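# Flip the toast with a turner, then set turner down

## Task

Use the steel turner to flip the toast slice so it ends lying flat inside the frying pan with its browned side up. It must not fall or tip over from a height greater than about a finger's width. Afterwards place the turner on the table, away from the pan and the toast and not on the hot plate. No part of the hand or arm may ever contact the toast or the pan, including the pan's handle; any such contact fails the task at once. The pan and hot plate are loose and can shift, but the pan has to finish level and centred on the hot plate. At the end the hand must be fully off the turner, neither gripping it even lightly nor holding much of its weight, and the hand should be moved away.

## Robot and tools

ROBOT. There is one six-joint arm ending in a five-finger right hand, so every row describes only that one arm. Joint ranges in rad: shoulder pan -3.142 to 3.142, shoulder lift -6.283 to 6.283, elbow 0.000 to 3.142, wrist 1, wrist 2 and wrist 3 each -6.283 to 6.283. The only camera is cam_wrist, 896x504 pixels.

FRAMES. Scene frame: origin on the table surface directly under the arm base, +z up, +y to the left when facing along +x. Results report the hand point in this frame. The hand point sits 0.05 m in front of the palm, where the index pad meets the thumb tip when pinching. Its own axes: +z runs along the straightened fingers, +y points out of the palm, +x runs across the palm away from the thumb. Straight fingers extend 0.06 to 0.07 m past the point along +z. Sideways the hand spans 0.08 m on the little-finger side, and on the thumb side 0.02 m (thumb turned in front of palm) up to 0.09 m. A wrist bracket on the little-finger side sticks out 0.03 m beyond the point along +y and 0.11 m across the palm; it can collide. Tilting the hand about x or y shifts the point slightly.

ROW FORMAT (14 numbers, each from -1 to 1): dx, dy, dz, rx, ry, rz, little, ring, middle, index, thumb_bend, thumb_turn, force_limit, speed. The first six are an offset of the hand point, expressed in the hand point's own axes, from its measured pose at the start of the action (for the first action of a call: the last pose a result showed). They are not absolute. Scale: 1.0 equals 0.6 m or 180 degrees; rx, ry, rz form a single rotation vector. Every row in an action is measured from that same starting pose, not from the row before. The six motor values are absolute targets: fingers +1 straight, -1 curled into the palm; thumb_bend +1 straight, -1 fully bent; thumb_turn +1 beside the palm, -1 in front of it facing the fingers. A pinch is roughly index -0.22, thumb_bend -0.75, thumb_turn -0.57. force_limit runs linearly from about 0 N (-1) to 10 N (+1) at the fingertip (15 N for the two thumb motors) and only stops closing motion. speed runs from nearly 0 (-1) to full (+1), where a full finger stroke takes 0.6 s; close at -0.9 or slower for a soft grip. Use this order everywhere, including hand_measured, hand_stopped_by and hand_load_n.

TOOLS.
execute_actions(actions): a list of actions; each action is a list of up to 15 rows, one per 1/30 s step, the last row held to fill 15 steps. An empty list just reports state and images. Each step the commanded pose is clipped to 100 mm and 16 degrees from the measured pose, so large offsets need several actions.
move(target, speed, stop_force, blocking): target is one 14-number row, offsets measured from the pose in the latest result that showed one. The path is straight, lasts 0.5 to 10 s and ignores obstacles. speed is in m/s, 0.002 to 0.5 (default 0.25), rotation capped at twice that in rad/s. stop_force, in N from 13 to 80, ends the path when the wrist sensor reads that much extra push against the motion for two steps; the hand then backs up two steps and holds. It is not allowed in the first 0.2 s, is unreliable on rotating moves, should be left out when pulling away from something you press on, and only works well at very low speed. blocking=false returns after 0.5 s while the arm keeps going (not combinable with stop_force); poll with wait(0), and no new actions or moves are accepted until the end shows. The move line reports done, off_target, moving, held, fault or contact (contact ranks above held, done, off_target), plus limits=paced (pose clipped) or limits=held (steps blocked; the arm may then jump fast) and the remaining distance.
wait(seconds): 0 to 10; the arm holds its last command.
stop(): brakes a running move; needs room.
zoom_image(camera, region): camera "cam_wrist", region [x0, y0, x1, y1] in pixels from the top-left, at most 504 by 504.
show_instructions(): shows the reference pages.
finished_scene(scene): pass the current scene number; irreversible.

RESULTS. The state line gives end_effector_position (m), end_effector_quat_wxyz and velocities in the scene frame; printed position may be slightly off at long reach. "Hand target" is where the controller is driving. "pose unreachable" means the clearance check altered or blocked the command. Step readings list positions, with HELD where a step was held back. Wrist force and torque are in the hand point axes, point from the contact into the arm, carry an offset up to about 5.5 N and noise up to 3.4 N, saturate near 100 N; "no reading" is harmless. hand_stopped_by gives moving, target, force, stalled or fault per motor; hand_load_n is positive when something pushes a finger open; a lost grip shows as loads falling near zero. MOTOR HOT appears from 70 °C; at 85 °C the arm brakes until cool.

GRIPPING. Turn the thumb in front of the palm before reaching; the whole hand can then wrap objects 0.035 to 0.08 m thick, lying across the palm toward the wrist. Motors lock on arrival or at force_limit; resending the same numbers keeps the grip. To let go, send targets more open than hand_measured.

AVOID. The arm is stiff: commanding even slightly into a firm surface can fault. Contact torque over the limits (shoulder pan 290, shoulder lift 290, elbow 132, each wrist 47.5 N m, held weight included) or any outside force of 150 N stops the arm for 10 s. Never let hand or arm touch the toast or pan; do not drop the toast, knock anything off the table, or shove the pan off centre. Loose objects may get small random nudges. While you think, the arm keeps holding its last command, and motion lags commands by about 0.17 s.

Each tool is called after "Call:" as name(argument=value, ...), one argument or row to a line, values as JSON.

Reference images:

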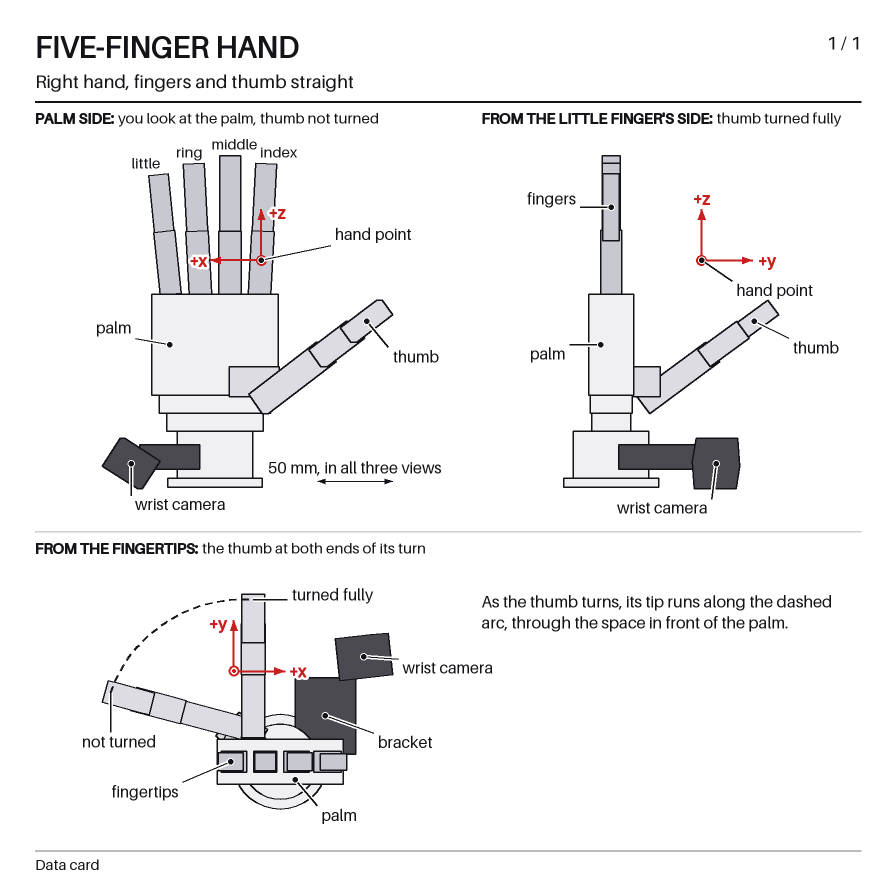

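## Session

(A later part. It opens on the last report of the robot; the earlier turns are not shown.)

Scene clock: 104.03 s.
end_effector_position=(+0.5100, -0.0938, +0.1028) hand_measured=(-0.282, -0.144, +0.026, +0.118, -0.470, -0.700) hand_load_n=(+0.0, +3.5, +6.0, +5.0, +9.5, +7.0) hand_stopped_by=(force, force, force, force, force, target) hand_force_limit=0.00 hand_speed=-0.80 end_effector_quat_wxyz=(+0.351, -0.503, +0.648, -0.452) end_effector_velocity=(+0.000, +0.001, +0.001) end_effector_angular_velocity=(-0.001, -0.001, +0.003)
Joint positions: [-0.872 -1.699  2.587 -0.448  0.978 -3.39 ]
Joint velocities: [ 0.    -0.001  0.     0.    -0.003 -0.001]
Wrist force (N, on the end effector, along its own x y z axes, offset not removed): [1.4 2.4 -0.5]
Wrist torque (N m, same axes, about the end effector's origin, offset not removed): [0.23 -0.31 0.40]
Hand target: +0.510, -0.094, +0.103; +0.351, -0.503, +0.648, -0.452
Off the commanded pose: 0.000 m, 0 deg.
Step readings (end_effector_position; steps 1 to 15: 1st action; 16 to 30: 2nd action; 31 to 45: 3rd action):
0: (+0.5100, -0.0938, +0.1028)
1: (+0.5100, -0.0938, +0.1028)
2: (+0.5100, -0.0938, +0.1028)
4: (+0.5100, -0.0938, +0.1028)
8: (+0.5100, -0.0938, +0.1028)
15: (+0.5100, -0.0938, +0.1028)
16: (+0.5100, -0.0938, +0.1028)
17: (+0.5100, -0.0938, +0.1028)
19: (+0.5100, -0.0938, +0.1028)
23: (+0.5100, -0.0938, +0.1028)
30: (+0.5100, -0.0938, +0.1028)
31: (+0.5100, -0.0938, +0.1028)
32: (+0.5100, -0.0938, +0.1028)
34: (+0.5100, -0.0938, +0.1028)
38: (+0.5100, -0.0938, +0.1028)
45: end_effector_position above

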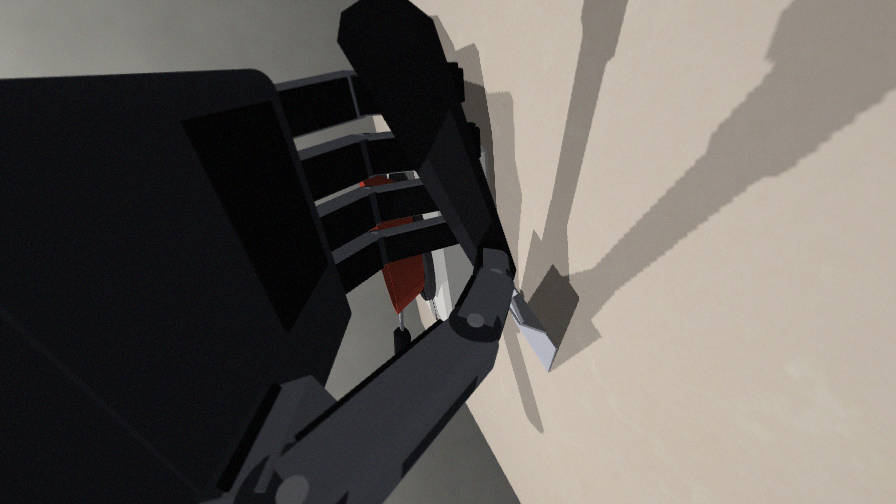

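Call:
execute_actions(
  actions=[
    [[0,0,0,0,0,0,-0.9,-0.95,-0.6,-0.4,-0.85,-0.7,-0.4,-0.9]],
    [[0,0,0,0,0,0,-0.9,-0.95,-0.6,-0.4,-0.85,-0.7,-0.4,-0.9]],
    [[0,0,0,0,0,0,-0.9,-0.95,-0.6,-0.4,-0.9,-0.7,0.8,-0.9]],
  ],
)

Call:
move(
  target=[0,-0.0626,-0.0228,0,0,0,-0.9,-0.95,-0.6,-0.4,-0.9,-0.7,0.8,-0.9],
  speed=0.03,
)

Scene clock: 109.53 s.
end_effector_position=(+0.5100, -0.0938, +0.1028) hand_measured=(-0.368, -0.144, +0.026, +0.118, -0.504, -0.700) hand_load_n=(+3.5, +3.0, +5.5, +6.5, +13.0, +9.0) hand_stopped_by=(force, force, force, force, moving, target) hand_force_limit=0.80 hand_speed=-0.90 end_effector_quat_wxyz=(+0.351, -0.503, +0.648, -0.452) end_effector_velocity=(+0.000, -0.001, +0.001) end_effector_angular_velocity=(-0.003, -0.001, -0.001)
Joint positions: [-0.872 -1.699  2.587 -0.448  0.978 -3.39 ]
Joint velocities: [ 0.    -0.002 -0.    -0.001  0.001 -0.   ]
Wrist force (N, on the end effector, along its own x y z axes, offset not removed): [-0.2 6.6 0.9]
Wrist torque (N m, same axes, about the end effector's origin, offset not removed): [0.76 -0.12 0.44]
Hand target: +0.510, -0.094, +0.103; +0.351, -0.503, +0.648, -0.452
Off the commanded pose: 0.000 m, 0 deg.
Step readings (end_effector_position; steps 1 to 15: 1st action; 16 to 30: 2nd action; 31 to 45: 3rd action):
0: (+0.5100, -0.0938, +0.1028)
1: (+0.5100, -0.0938, +0.1028)
2: (+0.5100, -0.0938, +0.1028)
4: (+0.5100, -0.0938, +0.1028)
8: (+0.5100, -0.0938, +0.1028)
15: (+0.5100, -0.0938, +0.1028)
16: (+0.5100, -0.0938, +0.1028)
17: (+0.5100, -0.0938, +0.1028)
19: (+0.5100, -0.0938, +0.1028)
23: (+0.5100, -0.0938, +0.1028)
30: (+0.5100, -0.0938, +0.1028)
31: (+0.5100, -0.0938, +0.1028)
32: (+0.5100, -0.0938, +0.1028)
34: (+0.5100, -0.0938, +0.1028)
38: (+0.5100, -0.0938, +0.1028)
45: end_effector_position above

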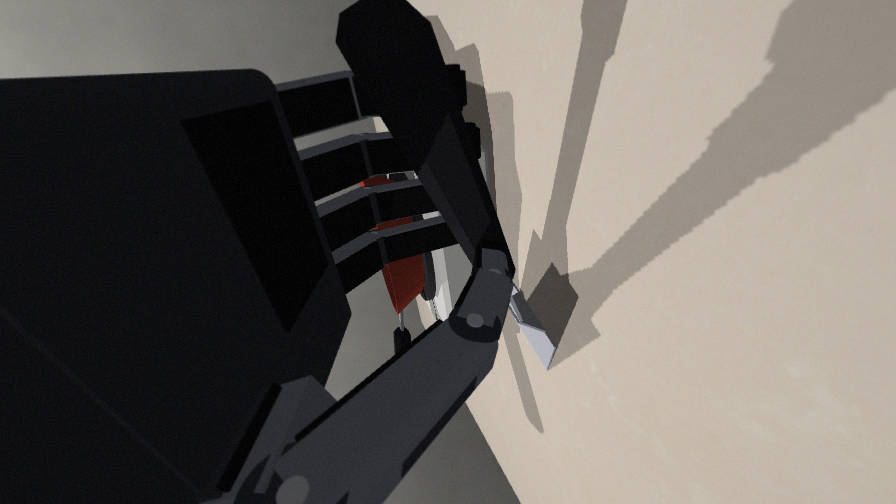

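Scene clock: 111.17 s.
end_effector_position=(+0.5102, -0.0939, +0.1427) hand_measured=(-0.370, -0.144, +0.026, +0.118, -0.504, -0.700) hand_load_n=(+0.0, +3.0, +8.5, +0.0, +10.0, +6.5) hand_stopped_by=(force, force, force, force, force, target) hand_force_limit=0.80 hand_speed=-0.90 end_effector_quat_wxyz=(+0.351, -0.503, +0.648, -0.452) end_effector_velocity=(-0.001, +0.001, +0.002) end_effector_angular_velocity=(+0.000, +0.001, +0.000)
Joint positions: [-0.872 -1.786  2.547 -0.321  0.979 -3.39 ]
Joint velocities: [-0.    -0.005 -0.001  0.008 -0.    -0.001]
Wrist force (N, on the end effector, along its own x y z axes, offset not removed): [-2.9 4.6 1.9]
Wrist torque (N m, same axes, about the end effector's origin, offset not removed): [0.26 0.42 -0.09]
Hand target: +0.510, -0.094, +0.143; +0.351, -0.503, +0.648, -0.452
Off the commanded pose: 0.000 m, 0 deg.
move: done

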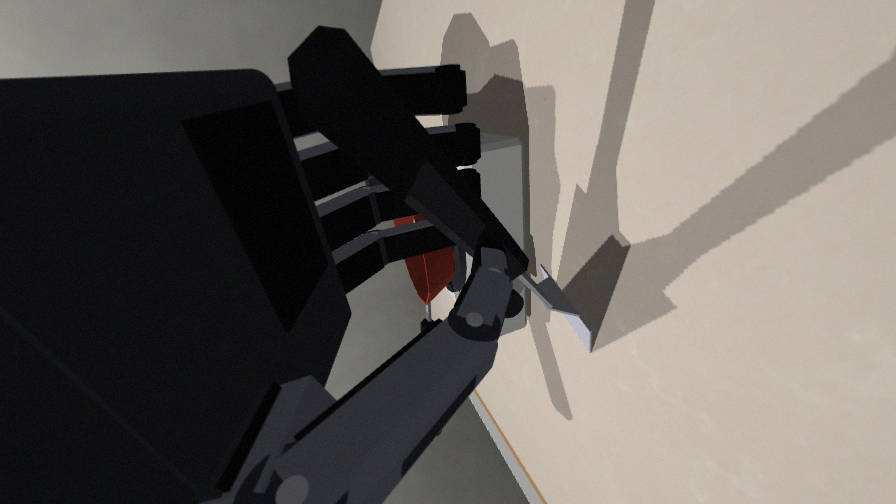

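Call:
execute_actions(
  actions=[
    [[0,0,0,0,0,0,-1,-1,-0.6,-0.4,-0.9,-0.7,0.4,-0.7]],
    [[0,0,0,0,0,0,-1,-1,-0.6,-0.4,-0.9,-0.7,0.4,-0.7]],
    [[0,0,0,0,0,0,-1,-1,-0.6,-0.4,-0.9,-0.7,0.4,-0.7]],
    [[0,0,0,0,0,0,-1,-1,-0.6,-0.4,-0.9,-0.7,0.4,-0.7]],
  ],
)

Scene clock: 114.60 s.
end_effector_position=(+0.5102, -0.0940, +0.1429) hand_measured=(-0.648, -0.224, +0.026, +0.118, -0.504, -0.700) hand_load_n=(+7.0, +3.0, +5.0, +0.0, +10.5, +13.0) hand_stopped_by=(force, force, force, force, force, target) hand_force_limit=0.40 hand_speed=-0.70 end_effector_quat_wxyz=(+0.351, -0.503, +0.648, -0.452) end_effector_velocity=(+0.000, -0.001, +0.000) end_effector_angular_velocity=(-0.002, -0.000, -0.001)
Joint positions: [-0.872 -1.786  2.547 -0.321  0.978 -3.39 ]
Joint velocities: [-0.    -0.001 -0.    -0.001  0.001 -0.001]
Wrist force (N, on the end effector, along its own x y z axes, offset not removed): [-0.2 1.3 3.0]
Wrist torque (N m, same axes, about the end effector's origin, offset not removed): [-0.07 -0.28 0.29]
Hand target: +0.510, -0.094, +0.143; +0.351, -0.503, +0.648, -0.452
Off the commanded pose: 0.000 m, 0 deg.
Step readings (end_effector_position; steps 1 to 15: 1st action; 16 to 30: 2nd action; 31 to 45: 3rd action; 46 to 60: 4th action):
0: (+0.5101, -0.0939, +0.1429)
1: (+0.5101, -0.0939, +0.1429)
2: (+0.5101, -0.0939, +0.1429)
4: (+0.5102, -0.0939, +0.1429)
8: (+0.5102, -0.0940, +0.1429)
15: (+0.5102, -0.0940, +0.1429)
16: (+0.5102, -0.0940, +0.1429)
17: (+0.5102, -0.0940, +0.1429)
19: (+0.5102, -0.0940, +0.1429)
23: (+0.5102, -0.0940, +0.1429)
30: (+0.5102, -0.0940, +0.1429)
31: (+0.5102, -0.0940, +0.1429)
32: (+0.5102, -0.0940, +0.1429)
34: (+0.5102, -0.0940, +0.1429)
38: (+0.5102, -0.0940, +0.1429)
45: (+0.5102, -0.0940, +0.1429)
46: (+0.5102, -0.0940, +0.1429)
47: (+0.5102, -0.0940, +0.1429)
49: (+0.5102, -0.0940, +0.1429)
53: (+0.5102, -0.0940, +0.1429)
60: end_effector_position above

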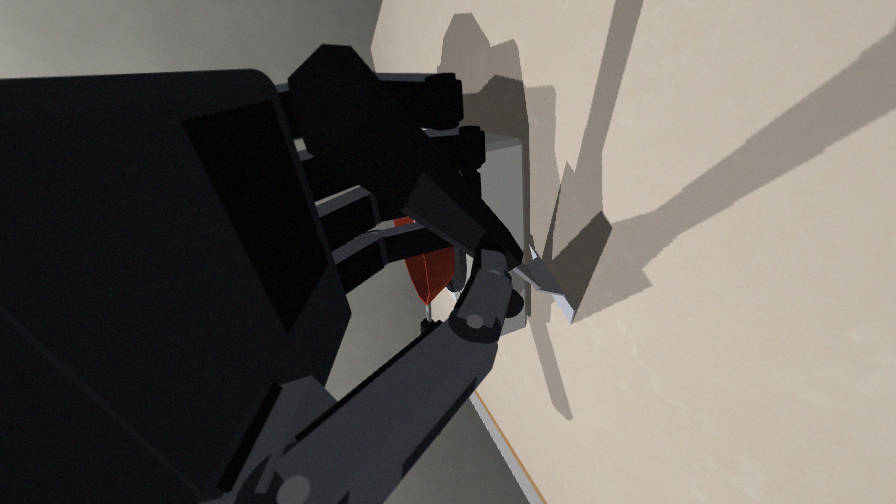

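Call:
execute_actions(
  actions=[
    [[0,0,0,0,0,0,-1,-1,-0.6,-0.5,-0.9,-0.7,-0.3,-0.85]],
    [[0,0,0,0,0,0,-1,-1,-0.6,-0.5,-0.9,-0.7,-0.3,-0.85]],
    [[0,0,0,0,0,0,-1,-1,-0.6,-0.5,-0.9,-0.7,-0.3,-0.85]],
  ],
)

Call:
move(
  target=[0,-0.047,-0.017,0,0,0,-1,-1,-0.6,-0.5,-0.9,-0.7,-0.3,-0.85],
  speed=0.03,
)

Call:
zoom_image(
  camera="cam_wrist",
  region=[400, 150, 700, 400],
)

Scene clock: 118.67 s.
end_effector_position=(+0.5102, -0.0940, +0.1429) hand_measured=(-0.648, -0.224, +0.026, +0.104, -0.504, -0.700) hand_load_n=(+6.5, +2.5, +5.0, +4.5, +11.5, +12.5) hand_stopped_by=(force, force, force, force, force, target) hand_force_limit=-0.30 hand_speed=-0.85 end_effector_quat_wxyz=(+0.351, -0.503, +0.648, -0.452) end_effector_velocity=(+0.000, +0.001, +0.000) end_effector_angular_velocity=(+0.001, -0.001, +0.001)
Joint positions: [-0.872 -1.786  2.547 -0.321  0.978 -3.39 ]
Joint velocities: [ 0.    -0.     0.    -0.    -0.002  0.001]
Wrist force (N, on the end effector, along its own x y z axes, offset not removed): [-2.1 1.8 1.5]
Wrist torque (N m, same axes, about the end effector's origin, offset not removed): [0.26 0.10 0.41]
Hand target: +0.510, -0.094, +0.143; +0.351, -0.503, +0.648, -0.452
Off the commanded pose: 0.000 m, 0 deg.
Step readings (end_effector_position; steps 1 to 15: 1st action; 16 to 30: 2nd action; 31 to 45: 3rd action):
0: (+0.5102, -0.0940, +0.1429)
1: (+0.5102, -0.0940, +0.1429)
2: (+0.5102, -0.0940, +0.1429)
4: (+0.5102, -0.0940, +0.1429)
8: (+0.5102, -0.0940, +0.1429)
15: (+0.5102, -0.0940, +0.1429)
16: (+0.5102, -0.0940, +0.1429)
17: (+0.5102, -0.0940, +0.1429)
19: (+0.5102, -0.0940, +0.1429)
23: (+0.5102, -0.0940, +0.1429)
30: (+0.5102, -0.0940, +0.1429)
31: (+0.5102, -0.0940, +0.1429)
32: (+0.5102, -0.0940, +0.1429)
34: (+0.5102, -0.0940, +0.1429)
38: (+0.5102, -0.0940, +0.1429)
45: end_effector_position above

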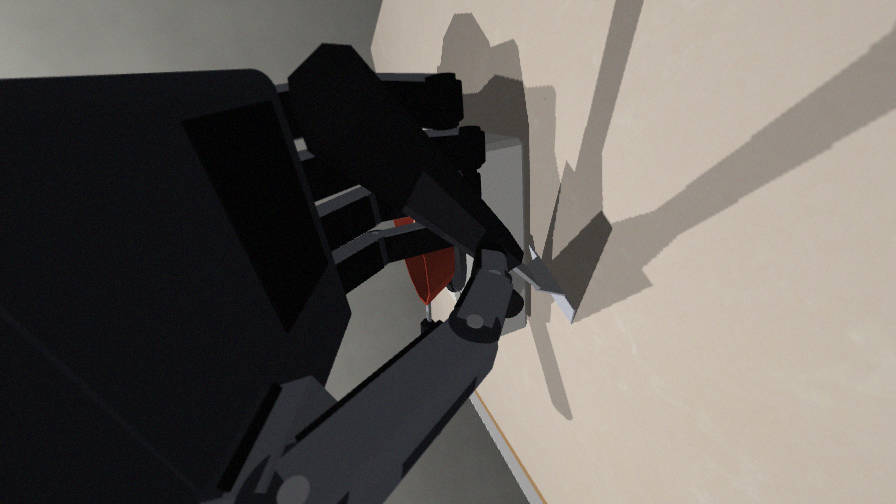

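Scene clock: 119.97 s.
end_effector_position=(+0.5104, -0.0941, +0.1727) hand_measured=(-0.650, -0.224, +0.026, +0.104, -0.504, -0.700) hand_load_n=(+0.0, +4.0, +7.5, +0.0, +12.5, +8.5) hand_stopped_by=(force, force, force, force, force, target) hand_force_limit=-0.30 hand_speed=-0.85 end_effector_quat_wxyz=(+0.351, -0.503, +0.648, -0.452) end_effector_velocity=(-0.000, +0.000, +0.002) end_effector_angular_velocity=(+0.002, +0.000, -0.000)
Joint positions: [-0.872 -1.841  2.514 -0.233  0.979 -3.39 ]
Joint velocities: [-0.    -0.003 -0.002  0.006 -0.     0.001]
Wrist force (N, on the end effector, along its own x y z axes, offset not removed): [-2.1 4.8 2.1]
Wrist torque (N m, same axes, about the end effector's origin, offset not removed): [0.20 0.22 -0.08]
Hand target: +0.510, -0.094, +0.173; +0.351, -0.503, +0.648, -0.452
Off the commanded pose: 0.000 m, 0 deg.
move: done

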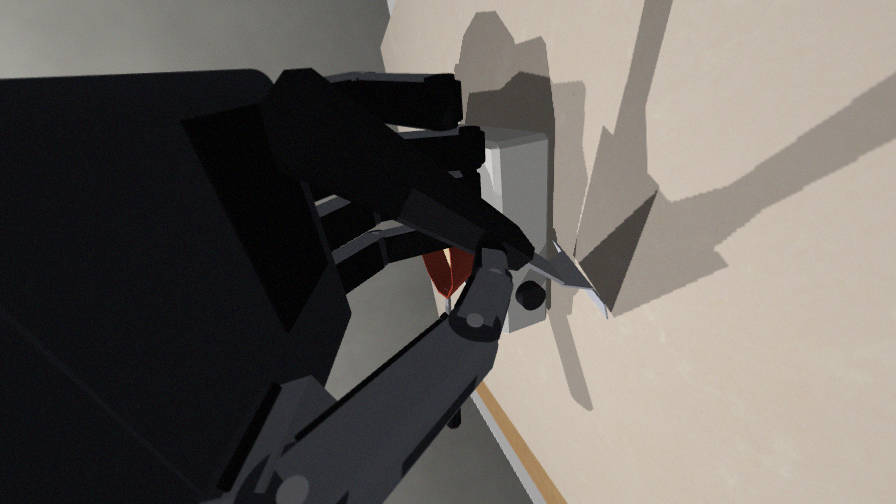

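Region (400, 150, 700, 400) of cam_wrist's 896x504 image, scaled by 1.680, with more detail than that image has.

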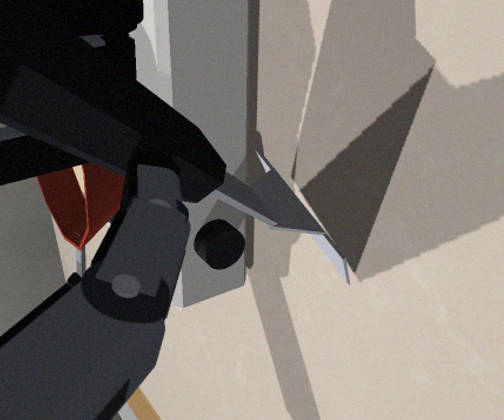

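Call:
move(
  target=[0.077,0.191,-0.038,0,0,0,0.3,-1,-0.6,-0.5,-0.9,-0.7,-0.3,0],
  speed=0.04,
)

Scene clock: 134.93 s.
end_effector_position=(+0.4396, -0.1237, +0.0729) hand_measured=(+0.300, -0.222, +0.024, +0.104, -0.498, -0.698) hand_load_n=(+0.0, +12.5, +0.5, +12.0, +23.0, +14.5) hand_stopped_by=(target, force, force, force, force, target) hand_force_limit=-0.30 hand_speed=0.00 end_effector_quat_wxyz=(+0.351, -0.503, +0.648, -0.452) end_effector_velocity=(-0.001, -0.001, -0.002) end_effector_angular_velocity=(+0.001, -0.000, -0.000)
Joint positions: [-1.27  -1.695  2.71  -0.376  0.634 -3.673]
Joint velocities: [-0.01   0.006  0.003 -0.001 -0.008 -0.009]
Wrist force (N, on the end effector, along its own x y z axes, offset not removed): [-1.5 -0.7 2.8]
Wrist torque (N m, same axes, about the end effector's origin, offset not removed): [1.01 -0.04 0.82]
Hand target: +0.440, -0.124, +0.073; +0.351, -0.503, +0.648, -0.452
Off the commanded pose: 0.000 m, 0 deg.
move: done

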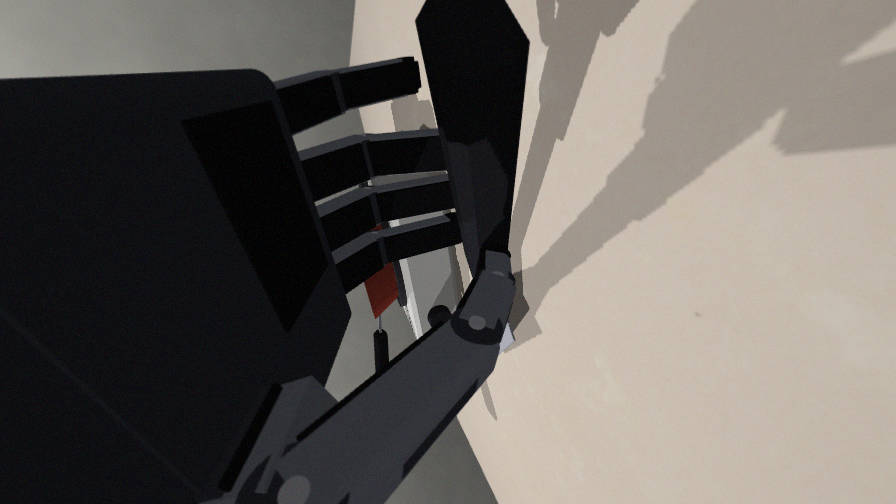

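Call:
move(
  target=[0.0,0.07,0.0255,0,0,0,0.4,0.4,-0.6,-0.5,-0.9,-0.7,-0.3,-0.5],
  speed=0.03,
)

Scene clock: 139.47 s.
end_effector_position=(+0.4395, -0.1236, +0.0282) hand_measured=(+0.400, +0.400, +0.026, +0.104, -0.506, -0.700) hand_load_n=(+0.0, +0.0, +4.0, +6.0, +4.5, +1.0) hand_stopped_by=(target, target, force, force, force, target) hand_force_limit=-0.30 hand_speed=-0.50 end_effector_quat_wxyz=(+0.351, -0.503, +0.648, -0.452) end_effector_velocity=(+0.000, +0.000, -0.002) end_effector_angular_velocity=(+0.000, -0.000, +0.000)
Joint positions: [-1.272 -1.534  2.743 -0.569  0.633 -3.675]
Joint velocities: [ 0.001  0.006  0.001 -0.008  0.001  0.002]
Wrist force (N, on the end effector, along its own x y z axes, offset not removed): [-0.1 -17.4 -15.0]
Wrist torque (N m, same axes, about the end effector's origin, offset not removed): [0.26 0.43 0.01]
Hand target: +0.440, -0.124, +0.028; +0.351, -0.503, +0.648, -0.452
Off the commanded pose: 0.000 m, 0 deg.
move: done

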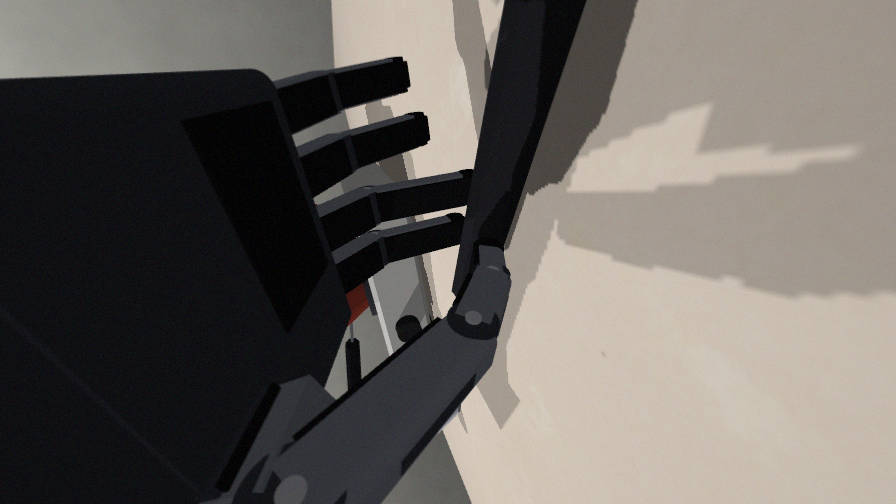

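Call:
execute_actions(
  actions=[
    [[0,-0.005,-0.002,0,0,0,0.4,0.4,0.4,0.4,-0.2,-0.7,0,0]],
    [[0,-0.06,-0.022,0,0,0,0.6,0.6,0.6,0.6,0.5,0.5,0,0.5]],
    [[0,-0.08,-0.03,0,0,0,0.6,0.6,0.6,0.6,1,1,0,0.5]],
  ],
)

Scene clock: 142.00 s.
end_effector_position=(+0.4402, -0.1237, +0.1197) hand_measured=(+0.600, +0.600, +0.600, +0.600, +1.000, +1.000) hand_load_n=(+0.0, +0.0, +0.0, +0.0, +0.0, +0.0) hand_stopped_by=(target, target, target, target, target, target) hand_force_limit=0.00 hand_speed=0.50 end_effector_quat_wxyz=(+0.351, -0.503, +0.648, -0.452) end_effector_velocity=(-0.008, +0.000, +0.010) end_effector_angular_velocity=(+0.002, +0.006, -0.000)
Joint positions: [-1.266 -1.833  2.664 -0.198  0.638 -3.667]
Joint velocities: [-0.04  -0.034 -0.002  0.076 -0.03  -0.047]
Wrist force (N, on the end effector, along its own x y z axes, offset not removed): [0.1 2.1 2.0]
Wrist torque (N m, same axes, about the end effector's origin, offset not removed): [0.06 -0.11 0.15]
Hand target: +0.440, -0.124, +0.121; +0.351, -0.503, +0.648, -0.452
Off the commanded pose: 0.001 m, 0 deg.
Step readings (end_effector_position; steps 1 to 15: 1st action; 16 to 30: 2nd action; 31 to 45: 3rd action):
0: (+0.4395, -0.1236, +0.0280)
1: (+0.4395, -0.1235, +0.0281)
2: (+0.4394, -0.1234, +0.0287)
4: (+0.4394, -0.1232, +0.0299)
8: (+0.4394, -0.1234, +0.0310)
15: (+0.4394, -0.1235, +0.0314)
16: (+0.4396, -0.1237, +0.0318)
17: (+0.4408, -0.1244, +0.0353)
19: (+0.4426, -0.1244, +0.0483)
23: (+0.4420, -0.1239, +0.0631)
30: (+0.4398, -0.1236, +0.0692)
31: (+0.4399, -0.1238, +0.0699)
32: (+0.4417, -0.1250, +0.0748)
34: (+0.4450, -0.1254, +0.0919)
38: (+0.4441, -0.1244, +0.1113)
45: end_effector_position above

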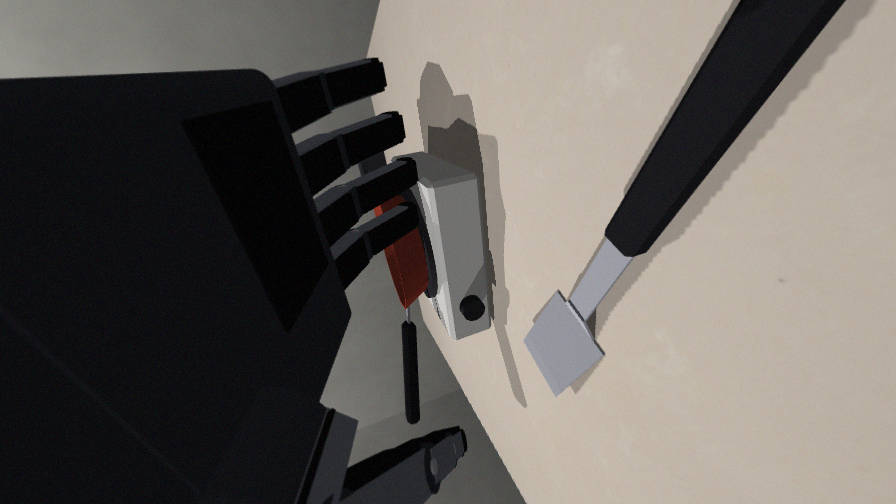

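Call:
move(
  target=[-0.021,0.096,0.029,-0.0549,0.1098,0.0512,0.4,0.4,0.4,0.4,-0.1,-1,0,0.5],
  speed=0.15,
)

Scene clock: 172.33 s.
end_effector_position=(+0.4404, -0.1103, +0.0598) hand_measured=(+0.400, +0.400, +0.400, +0.400, -0.100, -1.000) hand_load_n=(+0.0, +0.0, +0.0, +0.0, +0.0, +0.0) hand_stopped_by=(target, target, target, target, target, target) hand_force_limit=0.00 hand_speed=0.50 end_effector_quat_wxyz=(+0.226, -0.393, +0.772, -0.445) end_effector_velocity=(+0.000, +0.000, -0.002) end_effector_angular_velocity=(-0.000, +0.006, -0.010)
Joint positions: [-0.785 -1.721  2.634 -0.37   1.423 -3.226]
Joint velocities: [ 0.017  0.009 -0.005 -0.001  0.025  0.01 ]
Wrist force (N, on the end effector, along its own x y z axes, offset not removed): [-1.6 3.0 0.6]
Wrist torque (N m, same axes, about the end effector's origin, offset not removed): [0.26 0.17 0.06]
Hand target: +0.440, -0.110, +0.060; +0.226, -0.393, +0.773, -0.445
Off the commanded pose: 0.001 m, 0 deg.
move: done

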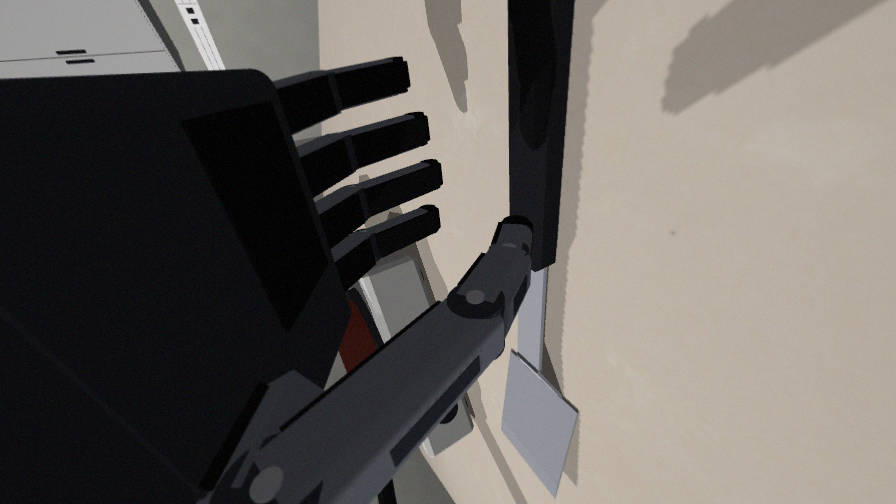

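Call:
move(
  target=[-0.01,0.0597,0.0267,0,0,0,0.4,0.4,0.4,0.4,-0.1,-1,0,0.5],
  speed=0.03,
  stop_force=13,
)

Call:
execute_actions(
  actions=[
    [[0,0,0,0,0,0,0.4,0.4,-0.4,-0.4,-0.8,-1,0.2,-0.6]],
    [[0,0,0,0,0,0,0.4,0.4,-0.4,-0.4,-0.8,-1,0.2,-0.6]],
    [[0,0,0,0,0,0,0.4,0.4,-0.4,-0.4,-0.8,-1,0.2,-0.6]],
  ],
)

Scene clock: 177.73 s.
end_effector_position=(+0.4406, -0.1030, +0.0208) hand_measured=(+0.400, +0.400, +0.400, +0.400, -0.100, -1.000) hand_load_n=(+0.0, +0.0, +0.0, +0.0, +0.0, +0.0) hand_stopped_by=(target, target, target, target, target, target) hand_force_limit=0.00 hand_speed=0.50 end_effector_quat_wxyz=(+0.226, -0.393, +0.772, -0.445) end_effector_velocity=(-0.000, +0.001, -0.002) end_effector_angular_velocity=(+0.001, +0.001, -0.000)
Joint positions: [-0.758 -1.611  2.667 -0.515  1.446 -3.212]
Joint velocities: [ 0.002  0.005  0.001 -0.005  0.002  0.001]
Wrist force (N, on the end effector, along its own x y z axes, offset not removed): [-1.8 1.6 -0.1]
Wrist torque (N m, same axes, about the end effector's origin, offset not removed): [0.14 0.26 -0.01]
Hand target: +0.441, -0.103, +0.021; +0.226, -0.393, +0.772, -0.445
Off the commanded pose: 0.000 m, 0 deg.
move: done

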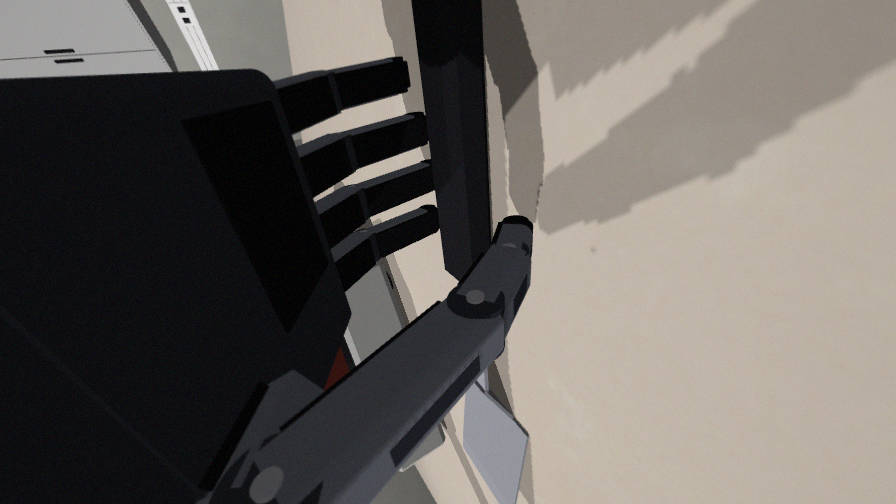

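Scene clock: 179.23 s.
end_effector_position=(+0.4406, -0.1030, +0.0208) hand_measured=(+0.400, +0.400, +0.138, +0.028, -0.420, -1.000) hand_load_n=(+0.0, +0.0, +5.5, +11.0, +9.5, -4.5) hand_stopped_by=(target, target, force, force, force, target) hand_force_limit=0.20 hand_speed=-0.60 end_effector_quat_wxyz=(+0.226, -0.393, +0.772, -0.445) end_effector_velocity=(-0.000, -0.000, -0.000) end_effector_angular_velocity=(+0.001, +0.001, -0.001)
Joint positions: [-0.758 -1.611  2.667 -0.515  1.446 -3.212]
Joint velocities: [-0.     0.001 -0.     0.001  0.     0.001]
Wrist force (N, on the end effector, along its own x y z axes, offset not removed): [-4.4 -7.3 0.3]
Wrist torque (N m, same axes, about the end effector's origin, offset not removed): [0.49 0.64 -0.27]
Hand target: +0.441, -0.103, +0.021; +0.226, -0.393, +0.772, -0.445
Off the commanded pose: 0.000 m, 0 deg.
Step readings (end_effector_position; steps 1 to 15: 1st action; 16 to 30: 2nd action; 31 to 45: 3rd action):
0: (+0.4406, -0.1030, +0.0208)
1: (+0.4406, -0.1030, +0.0208)
2: (+0.4406, -0.1030, +0.0208)
4: (+0.4406, -0.1030, +0.0208)
8: (+0.4406, -0.1030, +0.0208)
15: (+0.4406, -0.1030, +0.0208)
16: (+0.4406, -0.1030, +0.0208)
17: (+0.4406, -0.1030, +0.0208)
19: (+0.4406, -0.1030, +0.0208)
23: (+0.4406, -0.1030, +0.0208)
30: (+0.4406, -0.1030, +0.0208)
31: (+0.4406, -0.1030, +0.0208)
32: (+0.4406, -0.1030, +0.0208)
34: (+0.4406, -0.1030, +0.0208)
38: (+0.4406, -0.1030, +0.0208)
45: end_effector_position above

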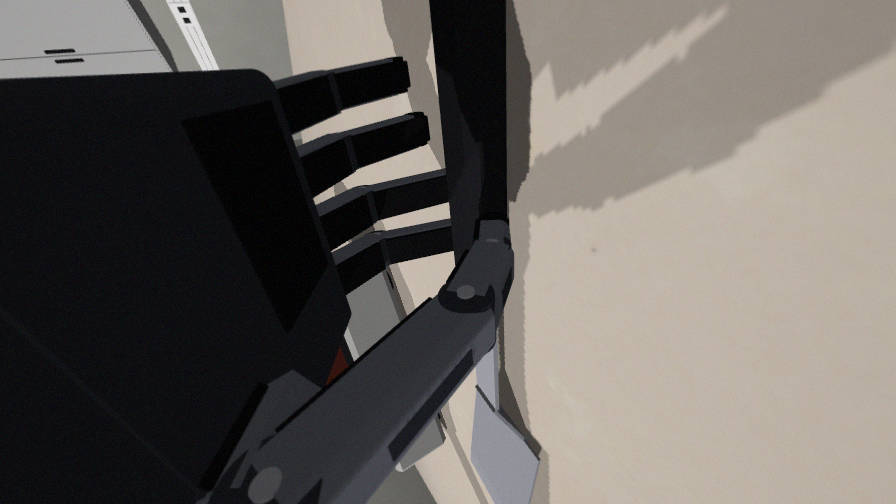

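Call:
move(
  target=[0,-0.0866,-0.05,0,0,0,0.4,0.4,-0.4,-0.4,-0.8,-1,0.2,-0.6],
  speed=0.03,
)

Scene clock: 183.23 s.
end_effector_position=(+0.4407, -0.1031, +0.0808) hand_measured=(+0.400, +0.400, +0.138, +0.028, -0.420, -1.000) hand_load_n=(+0.0, +0.0, +0.0, +9.5, +6.5, -0.5) hand_stopped_by=(target, target, force, force, force, target) hand_force_limit=0.20 hand_speed=-0.60 end_effector_quat_wxyz=(+0.226, -0.393, +0.772, -0.445) end_effector_velocity=(-0.000, +0.000, +0.002) end_effector_angular_velocity=(-0.001, +0.001, +0.001)
Joint positions: [-0.759 -1.775  2.614 -0.298  1.446 -3.212]
Joint velocities: [-0.    -0.006 -0.002  0.008 -0.    -0.001]
Wrist force (N, on the end effector, along its own x y z axes, offset not removed): [-0.7 2.2 0.0]
Wrist torque (N m, same axes, about the end effector's origin, offset not removed): [0.08 0.09 0.10]
Hand target: +0.441, -0.103, +0.081; +0.226, -0.393, +0.772, -0.445
Off the commanded pose: 0.000 m, 0 deg.
move: done

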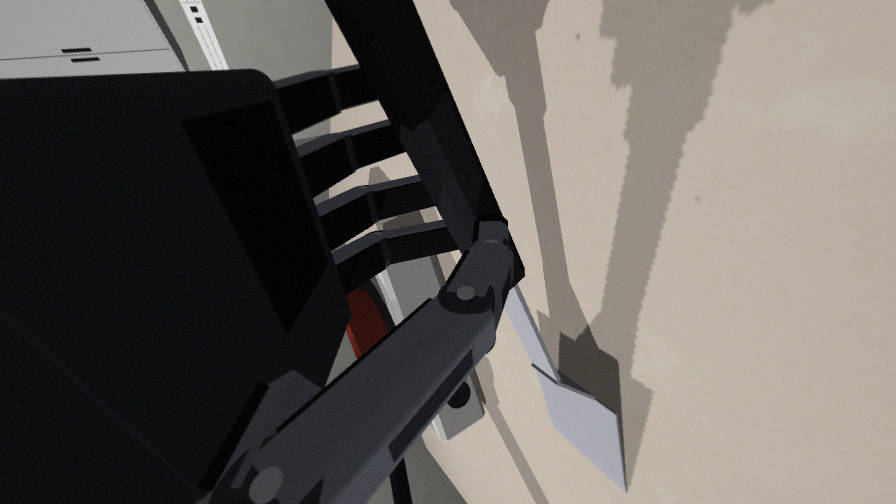

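Call:
execute_actions(
  actions=[
    [[0,0,0,0,0,0,-0.9,-0.9,-0.5,-0.4,-0.8,-1,-0.4,-0.7]],
    [[0,0,0,0,0,0,-0.9,-0.9,-0.5,-0.4,-0.8,-1,-0.4,-0.8]],
    [[0,0,0,0,0,0,-0.9,-0.9,-0.5,-0.4,-0.8,-1,-0.4,-0.8]],
    [[0,0,0,0,0,0,-0.9,-0.9,-0.5,-0.4,-0.8,-1,-0.4,-0.8]],
  ],
)

Scene clock: 187.17 s.
end_effector_position=(+0.4408, -0.1032, +0.0809) hand_measured=(+0.052, +0.064, +0.074, +0.028, -0.420, -1.000) hand_load_n=(+3.0, +2.0, +0.0, +9.0, +10.5, +5.5) hand_stopped_by=(force, force, force, force, force, target) hand_force_limit=-0.40 hand_speed=-0.80 end_effector_quat_wxyz=(+0.226, -0.393, +0.772, -0.445) end_effector_velocity=(-0.000, +0.000, -0.000) end_effector_angular_velocity=(+0.001, +0.000, +0.001)
Joint positions: [-0.759 -1.775  2.614 -0.298  1.446 -3.212]
Joint velocities: [ 0.     0.     0.     0.    -0.001  0.   ]
Wrist force (N, on the end effector, along its own x y z axes, offset not removed): [-3.4 3.8 -0.5]
Wrist torque (N m, same axes, about the end effector's origin, offset not removed): [0.38 0.43 0.12]
Hand target: +0.441, -0.103, +0.081; +0.226, -0.393, +0.772, -0.445
Off the commanded pose: 0.000 m, 0 deg.
Step readings (end_effector_position; steps 1 to 15: 1st action; 16 to 30: 2nd action; 31 to 45: 3rd action; 46 to 60: 4th action):
0: (+0.4407, -0.1031, +0.0809)
1: (+0.4407, -0.1031, +0.0809)
2: (+0.4407, -0.1031, +0.0809)
4: (+0.4407, -0.1031, +0.0809)
8: (+0.4408, -0.1032, +0.0810)
15: (+0.4408, -0.1032, +0.0809)
16: (+0.4408, -0.1032, +0.0809)
17: (+0.4408, -0.1032, +0.0809)
19: (+0.4408, -0.1032, +0.0809)
23: (+0.4408, -0.1032, +0.0809)
30: (+0.4408, -0.1032, +0.0809)
31: (+0.4408, -0.1032, +0.0809)
32: (+0.4408, -0.1032, +0.0809)
34: (+0.4408, -0.1032, +0.0809)
38: (+0.4408, -0.1032, +0.0809)
45: (+0.4408, -0.1032, +0.0809)
46: (+0.4408, -0.1032, +0.0809)
47: (+0.4408, -0.1032, +0.0809)
49: (+0.4408, -0.1032, +0.0809)
53: (+0.4408, -0.1032, +0.0809)
60: end_effector_position above

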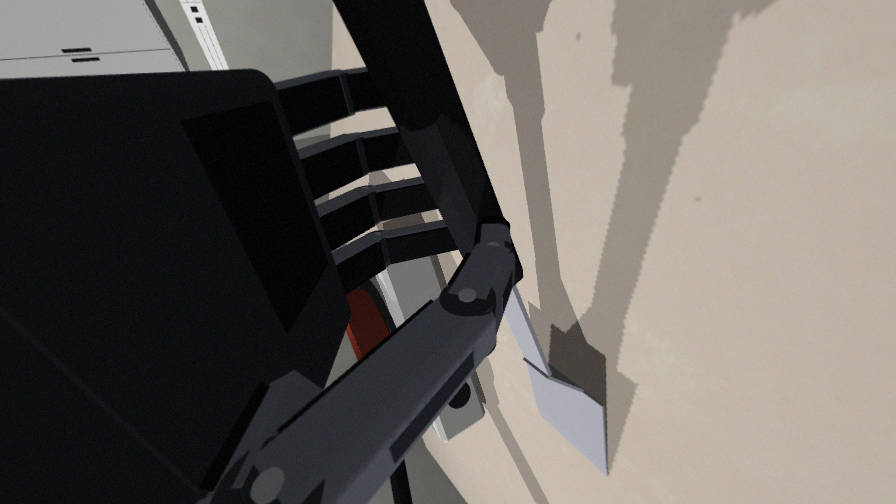

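Now squeeze thumb hard and lift.

Call:
execute_actions(
  actions=[
    [[0,0,0,0,0,0,-0.9,-0.9,-0.5,-0.4,-0.9,-1,1,-0.85]],
    [[0,0,0,0,0,0,-0.9,-0.9,-0.5,-0.4,-0.9,-1,1,-0.85]],
  ],
)

Call:
move(
  target=[0,-0.043,-0.025,0,0,0,-0.9,-0.9,-0.5,-0.4,-0.9,-1,1,-0.85],
  speed=0.03,
)

Scene clock: 189.07 s.
end_effector_position=(+0.4408, -0.1032, +0.0809) hand_measured=(+0.052, +0.064, +0.074, +0.028, -0.460, -1.000) hand_load_n=(+3.0, +2.5, +0.0, +12.0, +14.5, +7.5) hand_stopped_by=(force, force, force, force, force, target) hand_force_limit=1.00 hand_speed=-0.85 end_effector_quat_wxyz=(+0.226, -0.393, +0.772, -0.445) end_effector_velocity=(+0.000, -0.000, +0.001) end_effector_angular_velocity=(-0.001, -0.001, +0.000)
Joint positions: [-0.759 -1.775  2.614 -0.298  1.446 -3.212]
Joint velocities: [ 0.    -0.001 -0.    -0.     0.    -0.   ]
Wrist force (N, on the end effector, along its own x y z axes, offset not removed): [-1.2 4.6 2.5]
Wrist torque (N m, same axes, about the end effector's origin, offset not removed): [0.35 0.09 0.09]
Hand target: +0.441, -0.103, +0.081; +0.226, -0.393, +0.772, -0.445
Off the commanded pose: 0.000 m, 0 deg.
Step readings (end_effector_position; steps 1 to 15: 1st action; 16 to 30: 2nd action):
0: (+0.4408, -0.1032, +0.0809)
1: (+0.4408, -0.1032, +0.0809)
2: (+0.4408, -0.1032, +0.0809)
4: (+0.4408, -0.1032, +0.0809)
8: (+0.4408, -0.1032, +0.0809)
15: (+0.4408, -0.1032, +0.0809)
16: (+0.4408, -0.1032, +0.0809)
17: (+0.4408, -0.1032, +0.0809)
19: (+0.4408, -0.1032, +0.0809)
23: (+0.4408, -0.1032, +0.0809)
30: end_effector_position above

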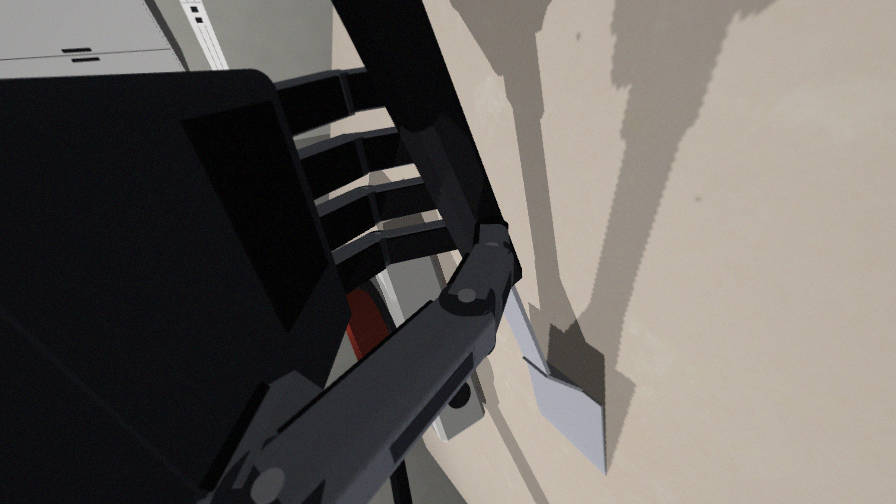

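Scene clock: 190.37 s.
end_effector_position=(+0.4408, -0.1032, +0.1106) hand_measured=(+0.052, +0.064, +0.074, +0.028, -0.460, -1.000) hand_load_n=(+2.5, +2.5, +0.0, +12.5, +14.5, +6.5) hand_stopped_by=(force, force, force, force, force, target) hand_force_limit=1.00 hand_speed=-0.85 end_effector_quat_wxyz=(+0.226, -0.393, +0.772, -0.445) end_effector_velocity=(+0.000, -0.000, +0.002) end_effector_angular_velocity=(-0.001, -0.001, +0.001)
Joint positions: [-0.759 -1.841  2.582 -0.2    1.445 -3.212]
Joint velocities: [ 0.    -0.004 -0.002  0.005 -0.    -0.   ]
Wrist force (N, on the end effector, along its own x y z axes, offset not removed): [-1.4 3.2 -0.4]
Wrist torque (N m, same axes, about the end effector's origin, offset not removed): [0.23 0.25 0.00]
Hand target: +0.441, -0.103, +0.111; +0.226, -0.393, +0.772, -0.445
Off the commanded pose: 0.000 m, 0 deg.
move: done

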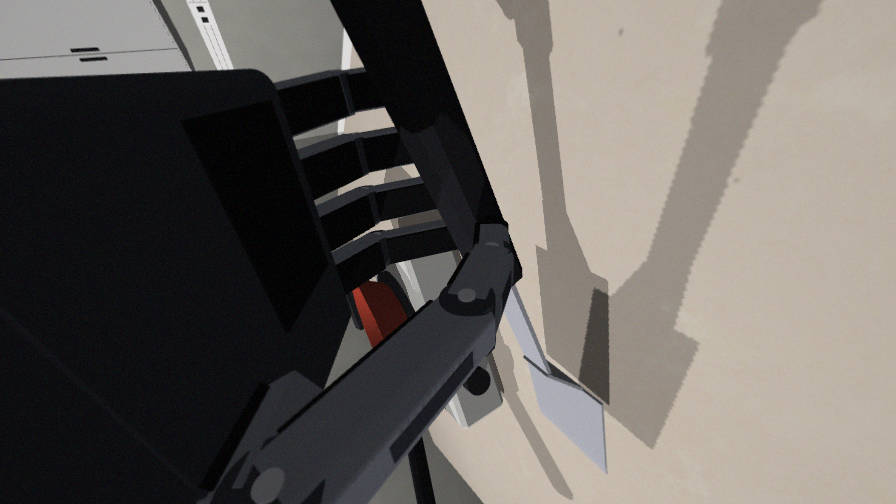

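Call:
zoom_image(
  camera="cam_wrist",
  region=[480, 260, 680, 500],
)

Region (480, 260, 680, 500) of cam_wrist's 896x504 image, scaled by 2.100, with more detail than that image has.

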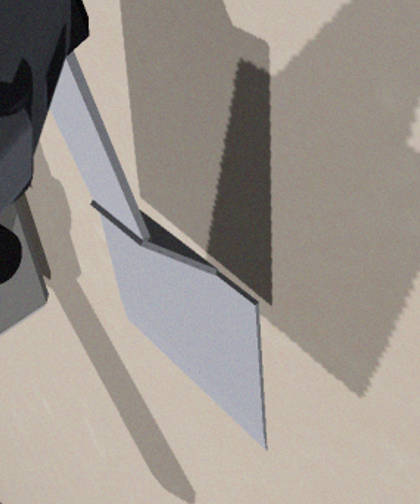

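Call:
move(
  target=[0.0368,-0.434,0.0182,0.0665,-0.2549,-0.2859,-0.9,-0.9,-0.5,-0.4,-0.9,-1,1,-0.85],
  speed=0.15,
)

Scene clock: 217.20 s.
end_effector_position=(+0.5408, -0.2039, +0.3297) hand_measured=(+0.052, +0.064, +0.074, +0.028, -0.460, -1.000) hand_load_n=(+2.5, +2.5, +0.0, +12.5, +14.5, +7.0) hand_stopped_by=(force, force, force, force, force, target) hand_force_limit=1.00 hand_speed=-0.85 end_effector_quat_wxyz=(-0.327, +0.792, -0.338, +0.388) end_effector_velocity=(+0.000, -0.001, +0.002) end_effector_angular_velocity=(-0.003, +0.001, +0.009)
Joint positions: [-1.04  -1.564  2.015  0.755  0.55  -4.748]
Joint velocities: [-0.     0.004 -0.005  0.015 -0.001 -0.018]
Wrist force (N, on the end effector, along its own x y z axes, offset not removed): [0.2 3.5 2.2]
Wrist torque (N m, same axes, about the end effector's origin, offset not removed): [0.19 -0.12 0.11]
Hand target: +0.541, -0.204, +0.330; -0.327, +0.793, -0.338, +0.388
Off the commanded pose: 0.001 m, 0 deg.
move: done

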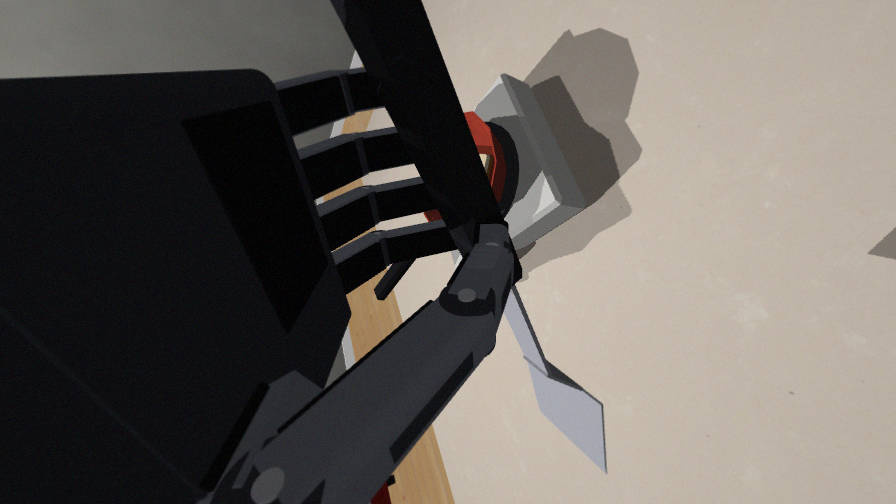

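Call:
move(
  target=[0.2925,-0.1818,0.5422,0,0,0,-0.9,-0.9,-0.5,-0.4,-0.9,-1,1,-0.85],
  speed=0.2,
)

Scene clock: 221.40 s.
end_effector_position=(+0.9264, -0.1984, +0.3258) hand_measured=(+0.052, +0.064, +0.074, +0.028, -0.460, -1.000) hand_load_n=(+2.5, +2.0, +0.0, +12.5, +14.5, +7.0) hand_stopped_by=(force, force, force, force, force, target) hand_force_limit=1.00 hand_speed=-0.85 end_effector_quat_wxyz=(-0.327, +0.792, -0.338, +0.388) end_effector_velocity=(+0.002, -0.000, -0.001) end_effector_angular_velocity=(+0.000, +0.002, +0.000)
Joint positions: [-0.551 -1.084  1.326  0.471  0.842 -4.119]
Joint velocities: [ 0.001  0.004 -0.004  0.002  0.001 -0.   ]
Wrist force (N, on the end effector, along its own x y z axes, offset not removed): [-0.6 3.1 3.1]
Wrist torque (N m, same axes, about the end effector's origin, offset not removed): [0.04 -0.05 0.03]
Hand target: +0.927, -0.198, +0.326; -0.327, +0.792, -0.338, +0.388
Off the commanded pose: 0.001 m, 0 deg.
move: done

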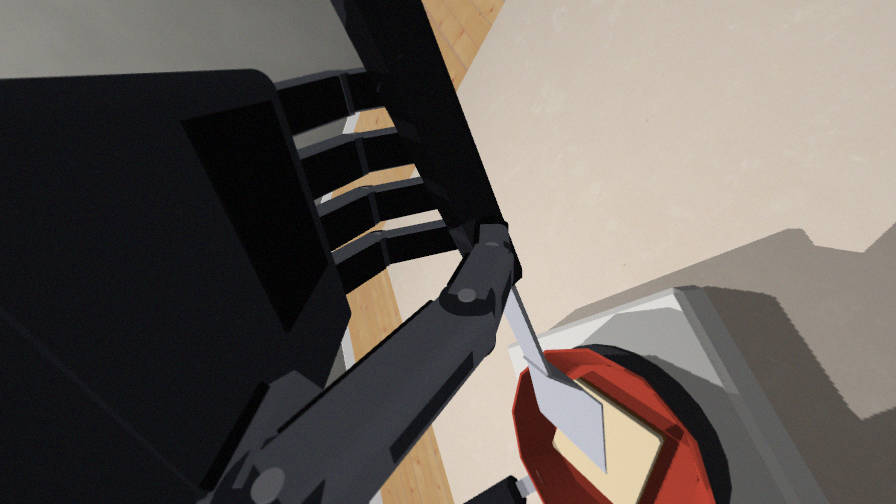

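Call:
move(
  target=[-0.0602,0.0133,0.015,0.0042,0.0454,-0.0697,-0.9,-0.9,-0.5,-0.4,-0.9,-1,1,-0.85],
  speed=0.08,
)

Call:
zoom_image(
  camera="cam_wrist",
  region=[480, 300, 780, 504],
)

Scene clock: 232.27 s.
end_effector_position=(+0.9148, -0.1721, +0.3013) hand_measured=(+0.052, +0.064, +0.074, +0.028, -0.460, -1.000) hand_load_n=(+2.5, +2.0, +0.0, +12.5, +14.5, +7.0) hand_stopped_by=(force, force, force, force, force, target) hand_force_limit=1.00 hand_speed=-0.85 end_effector_quat_wxyz=(-0.263, +0.793, -0.270, +0.479) end_effector_velocity=(-0.000, +0.001, -0.001) end_effector_angular_velocity=(-0.008, -0.007, -0.000)
Joint positions: [-0.501 -1.188  1.538  0.176  0.947 -4.197]
Joint velocities: [ 0.002 -0.003  0.007 -0.012  0.003 -0.003]
Wrist force (N, on the end effector, along its own x y z axes, offset not removed): [-3.3 4.2 2.4]
Wrist torque (N m, same axes, about the end effector's origin, offset not removed): [0.25 0.28 0.01]
Hand target: +0.915, -0.172, +0.301; -0.263, +0.793, -0.270, +0.479
Off the commanded pose: 0.000 m, 0 deg.
move: done

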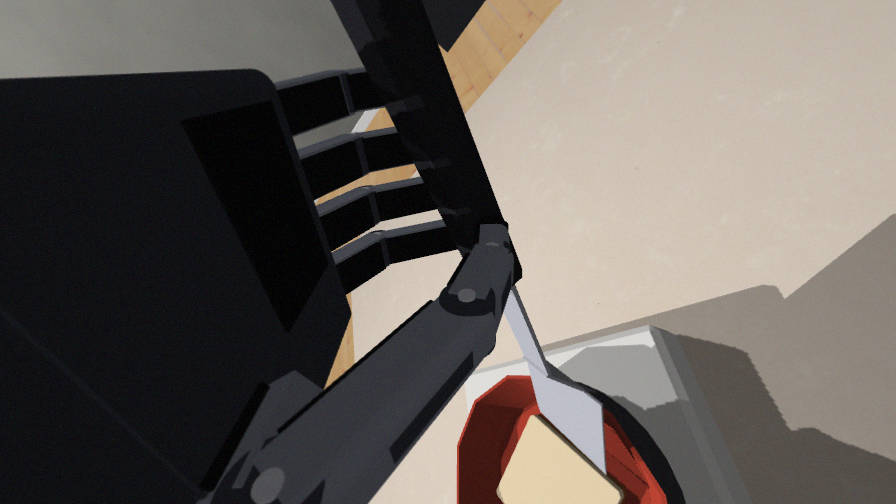

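Region (480, 300, 780, 504) of cam_wrist's 896x504 image, scaled by 1.680, with more detail than that image has; it fills the top 343 rows of this view, and the rest is white.

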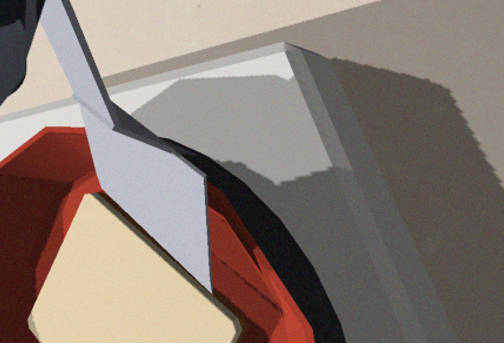

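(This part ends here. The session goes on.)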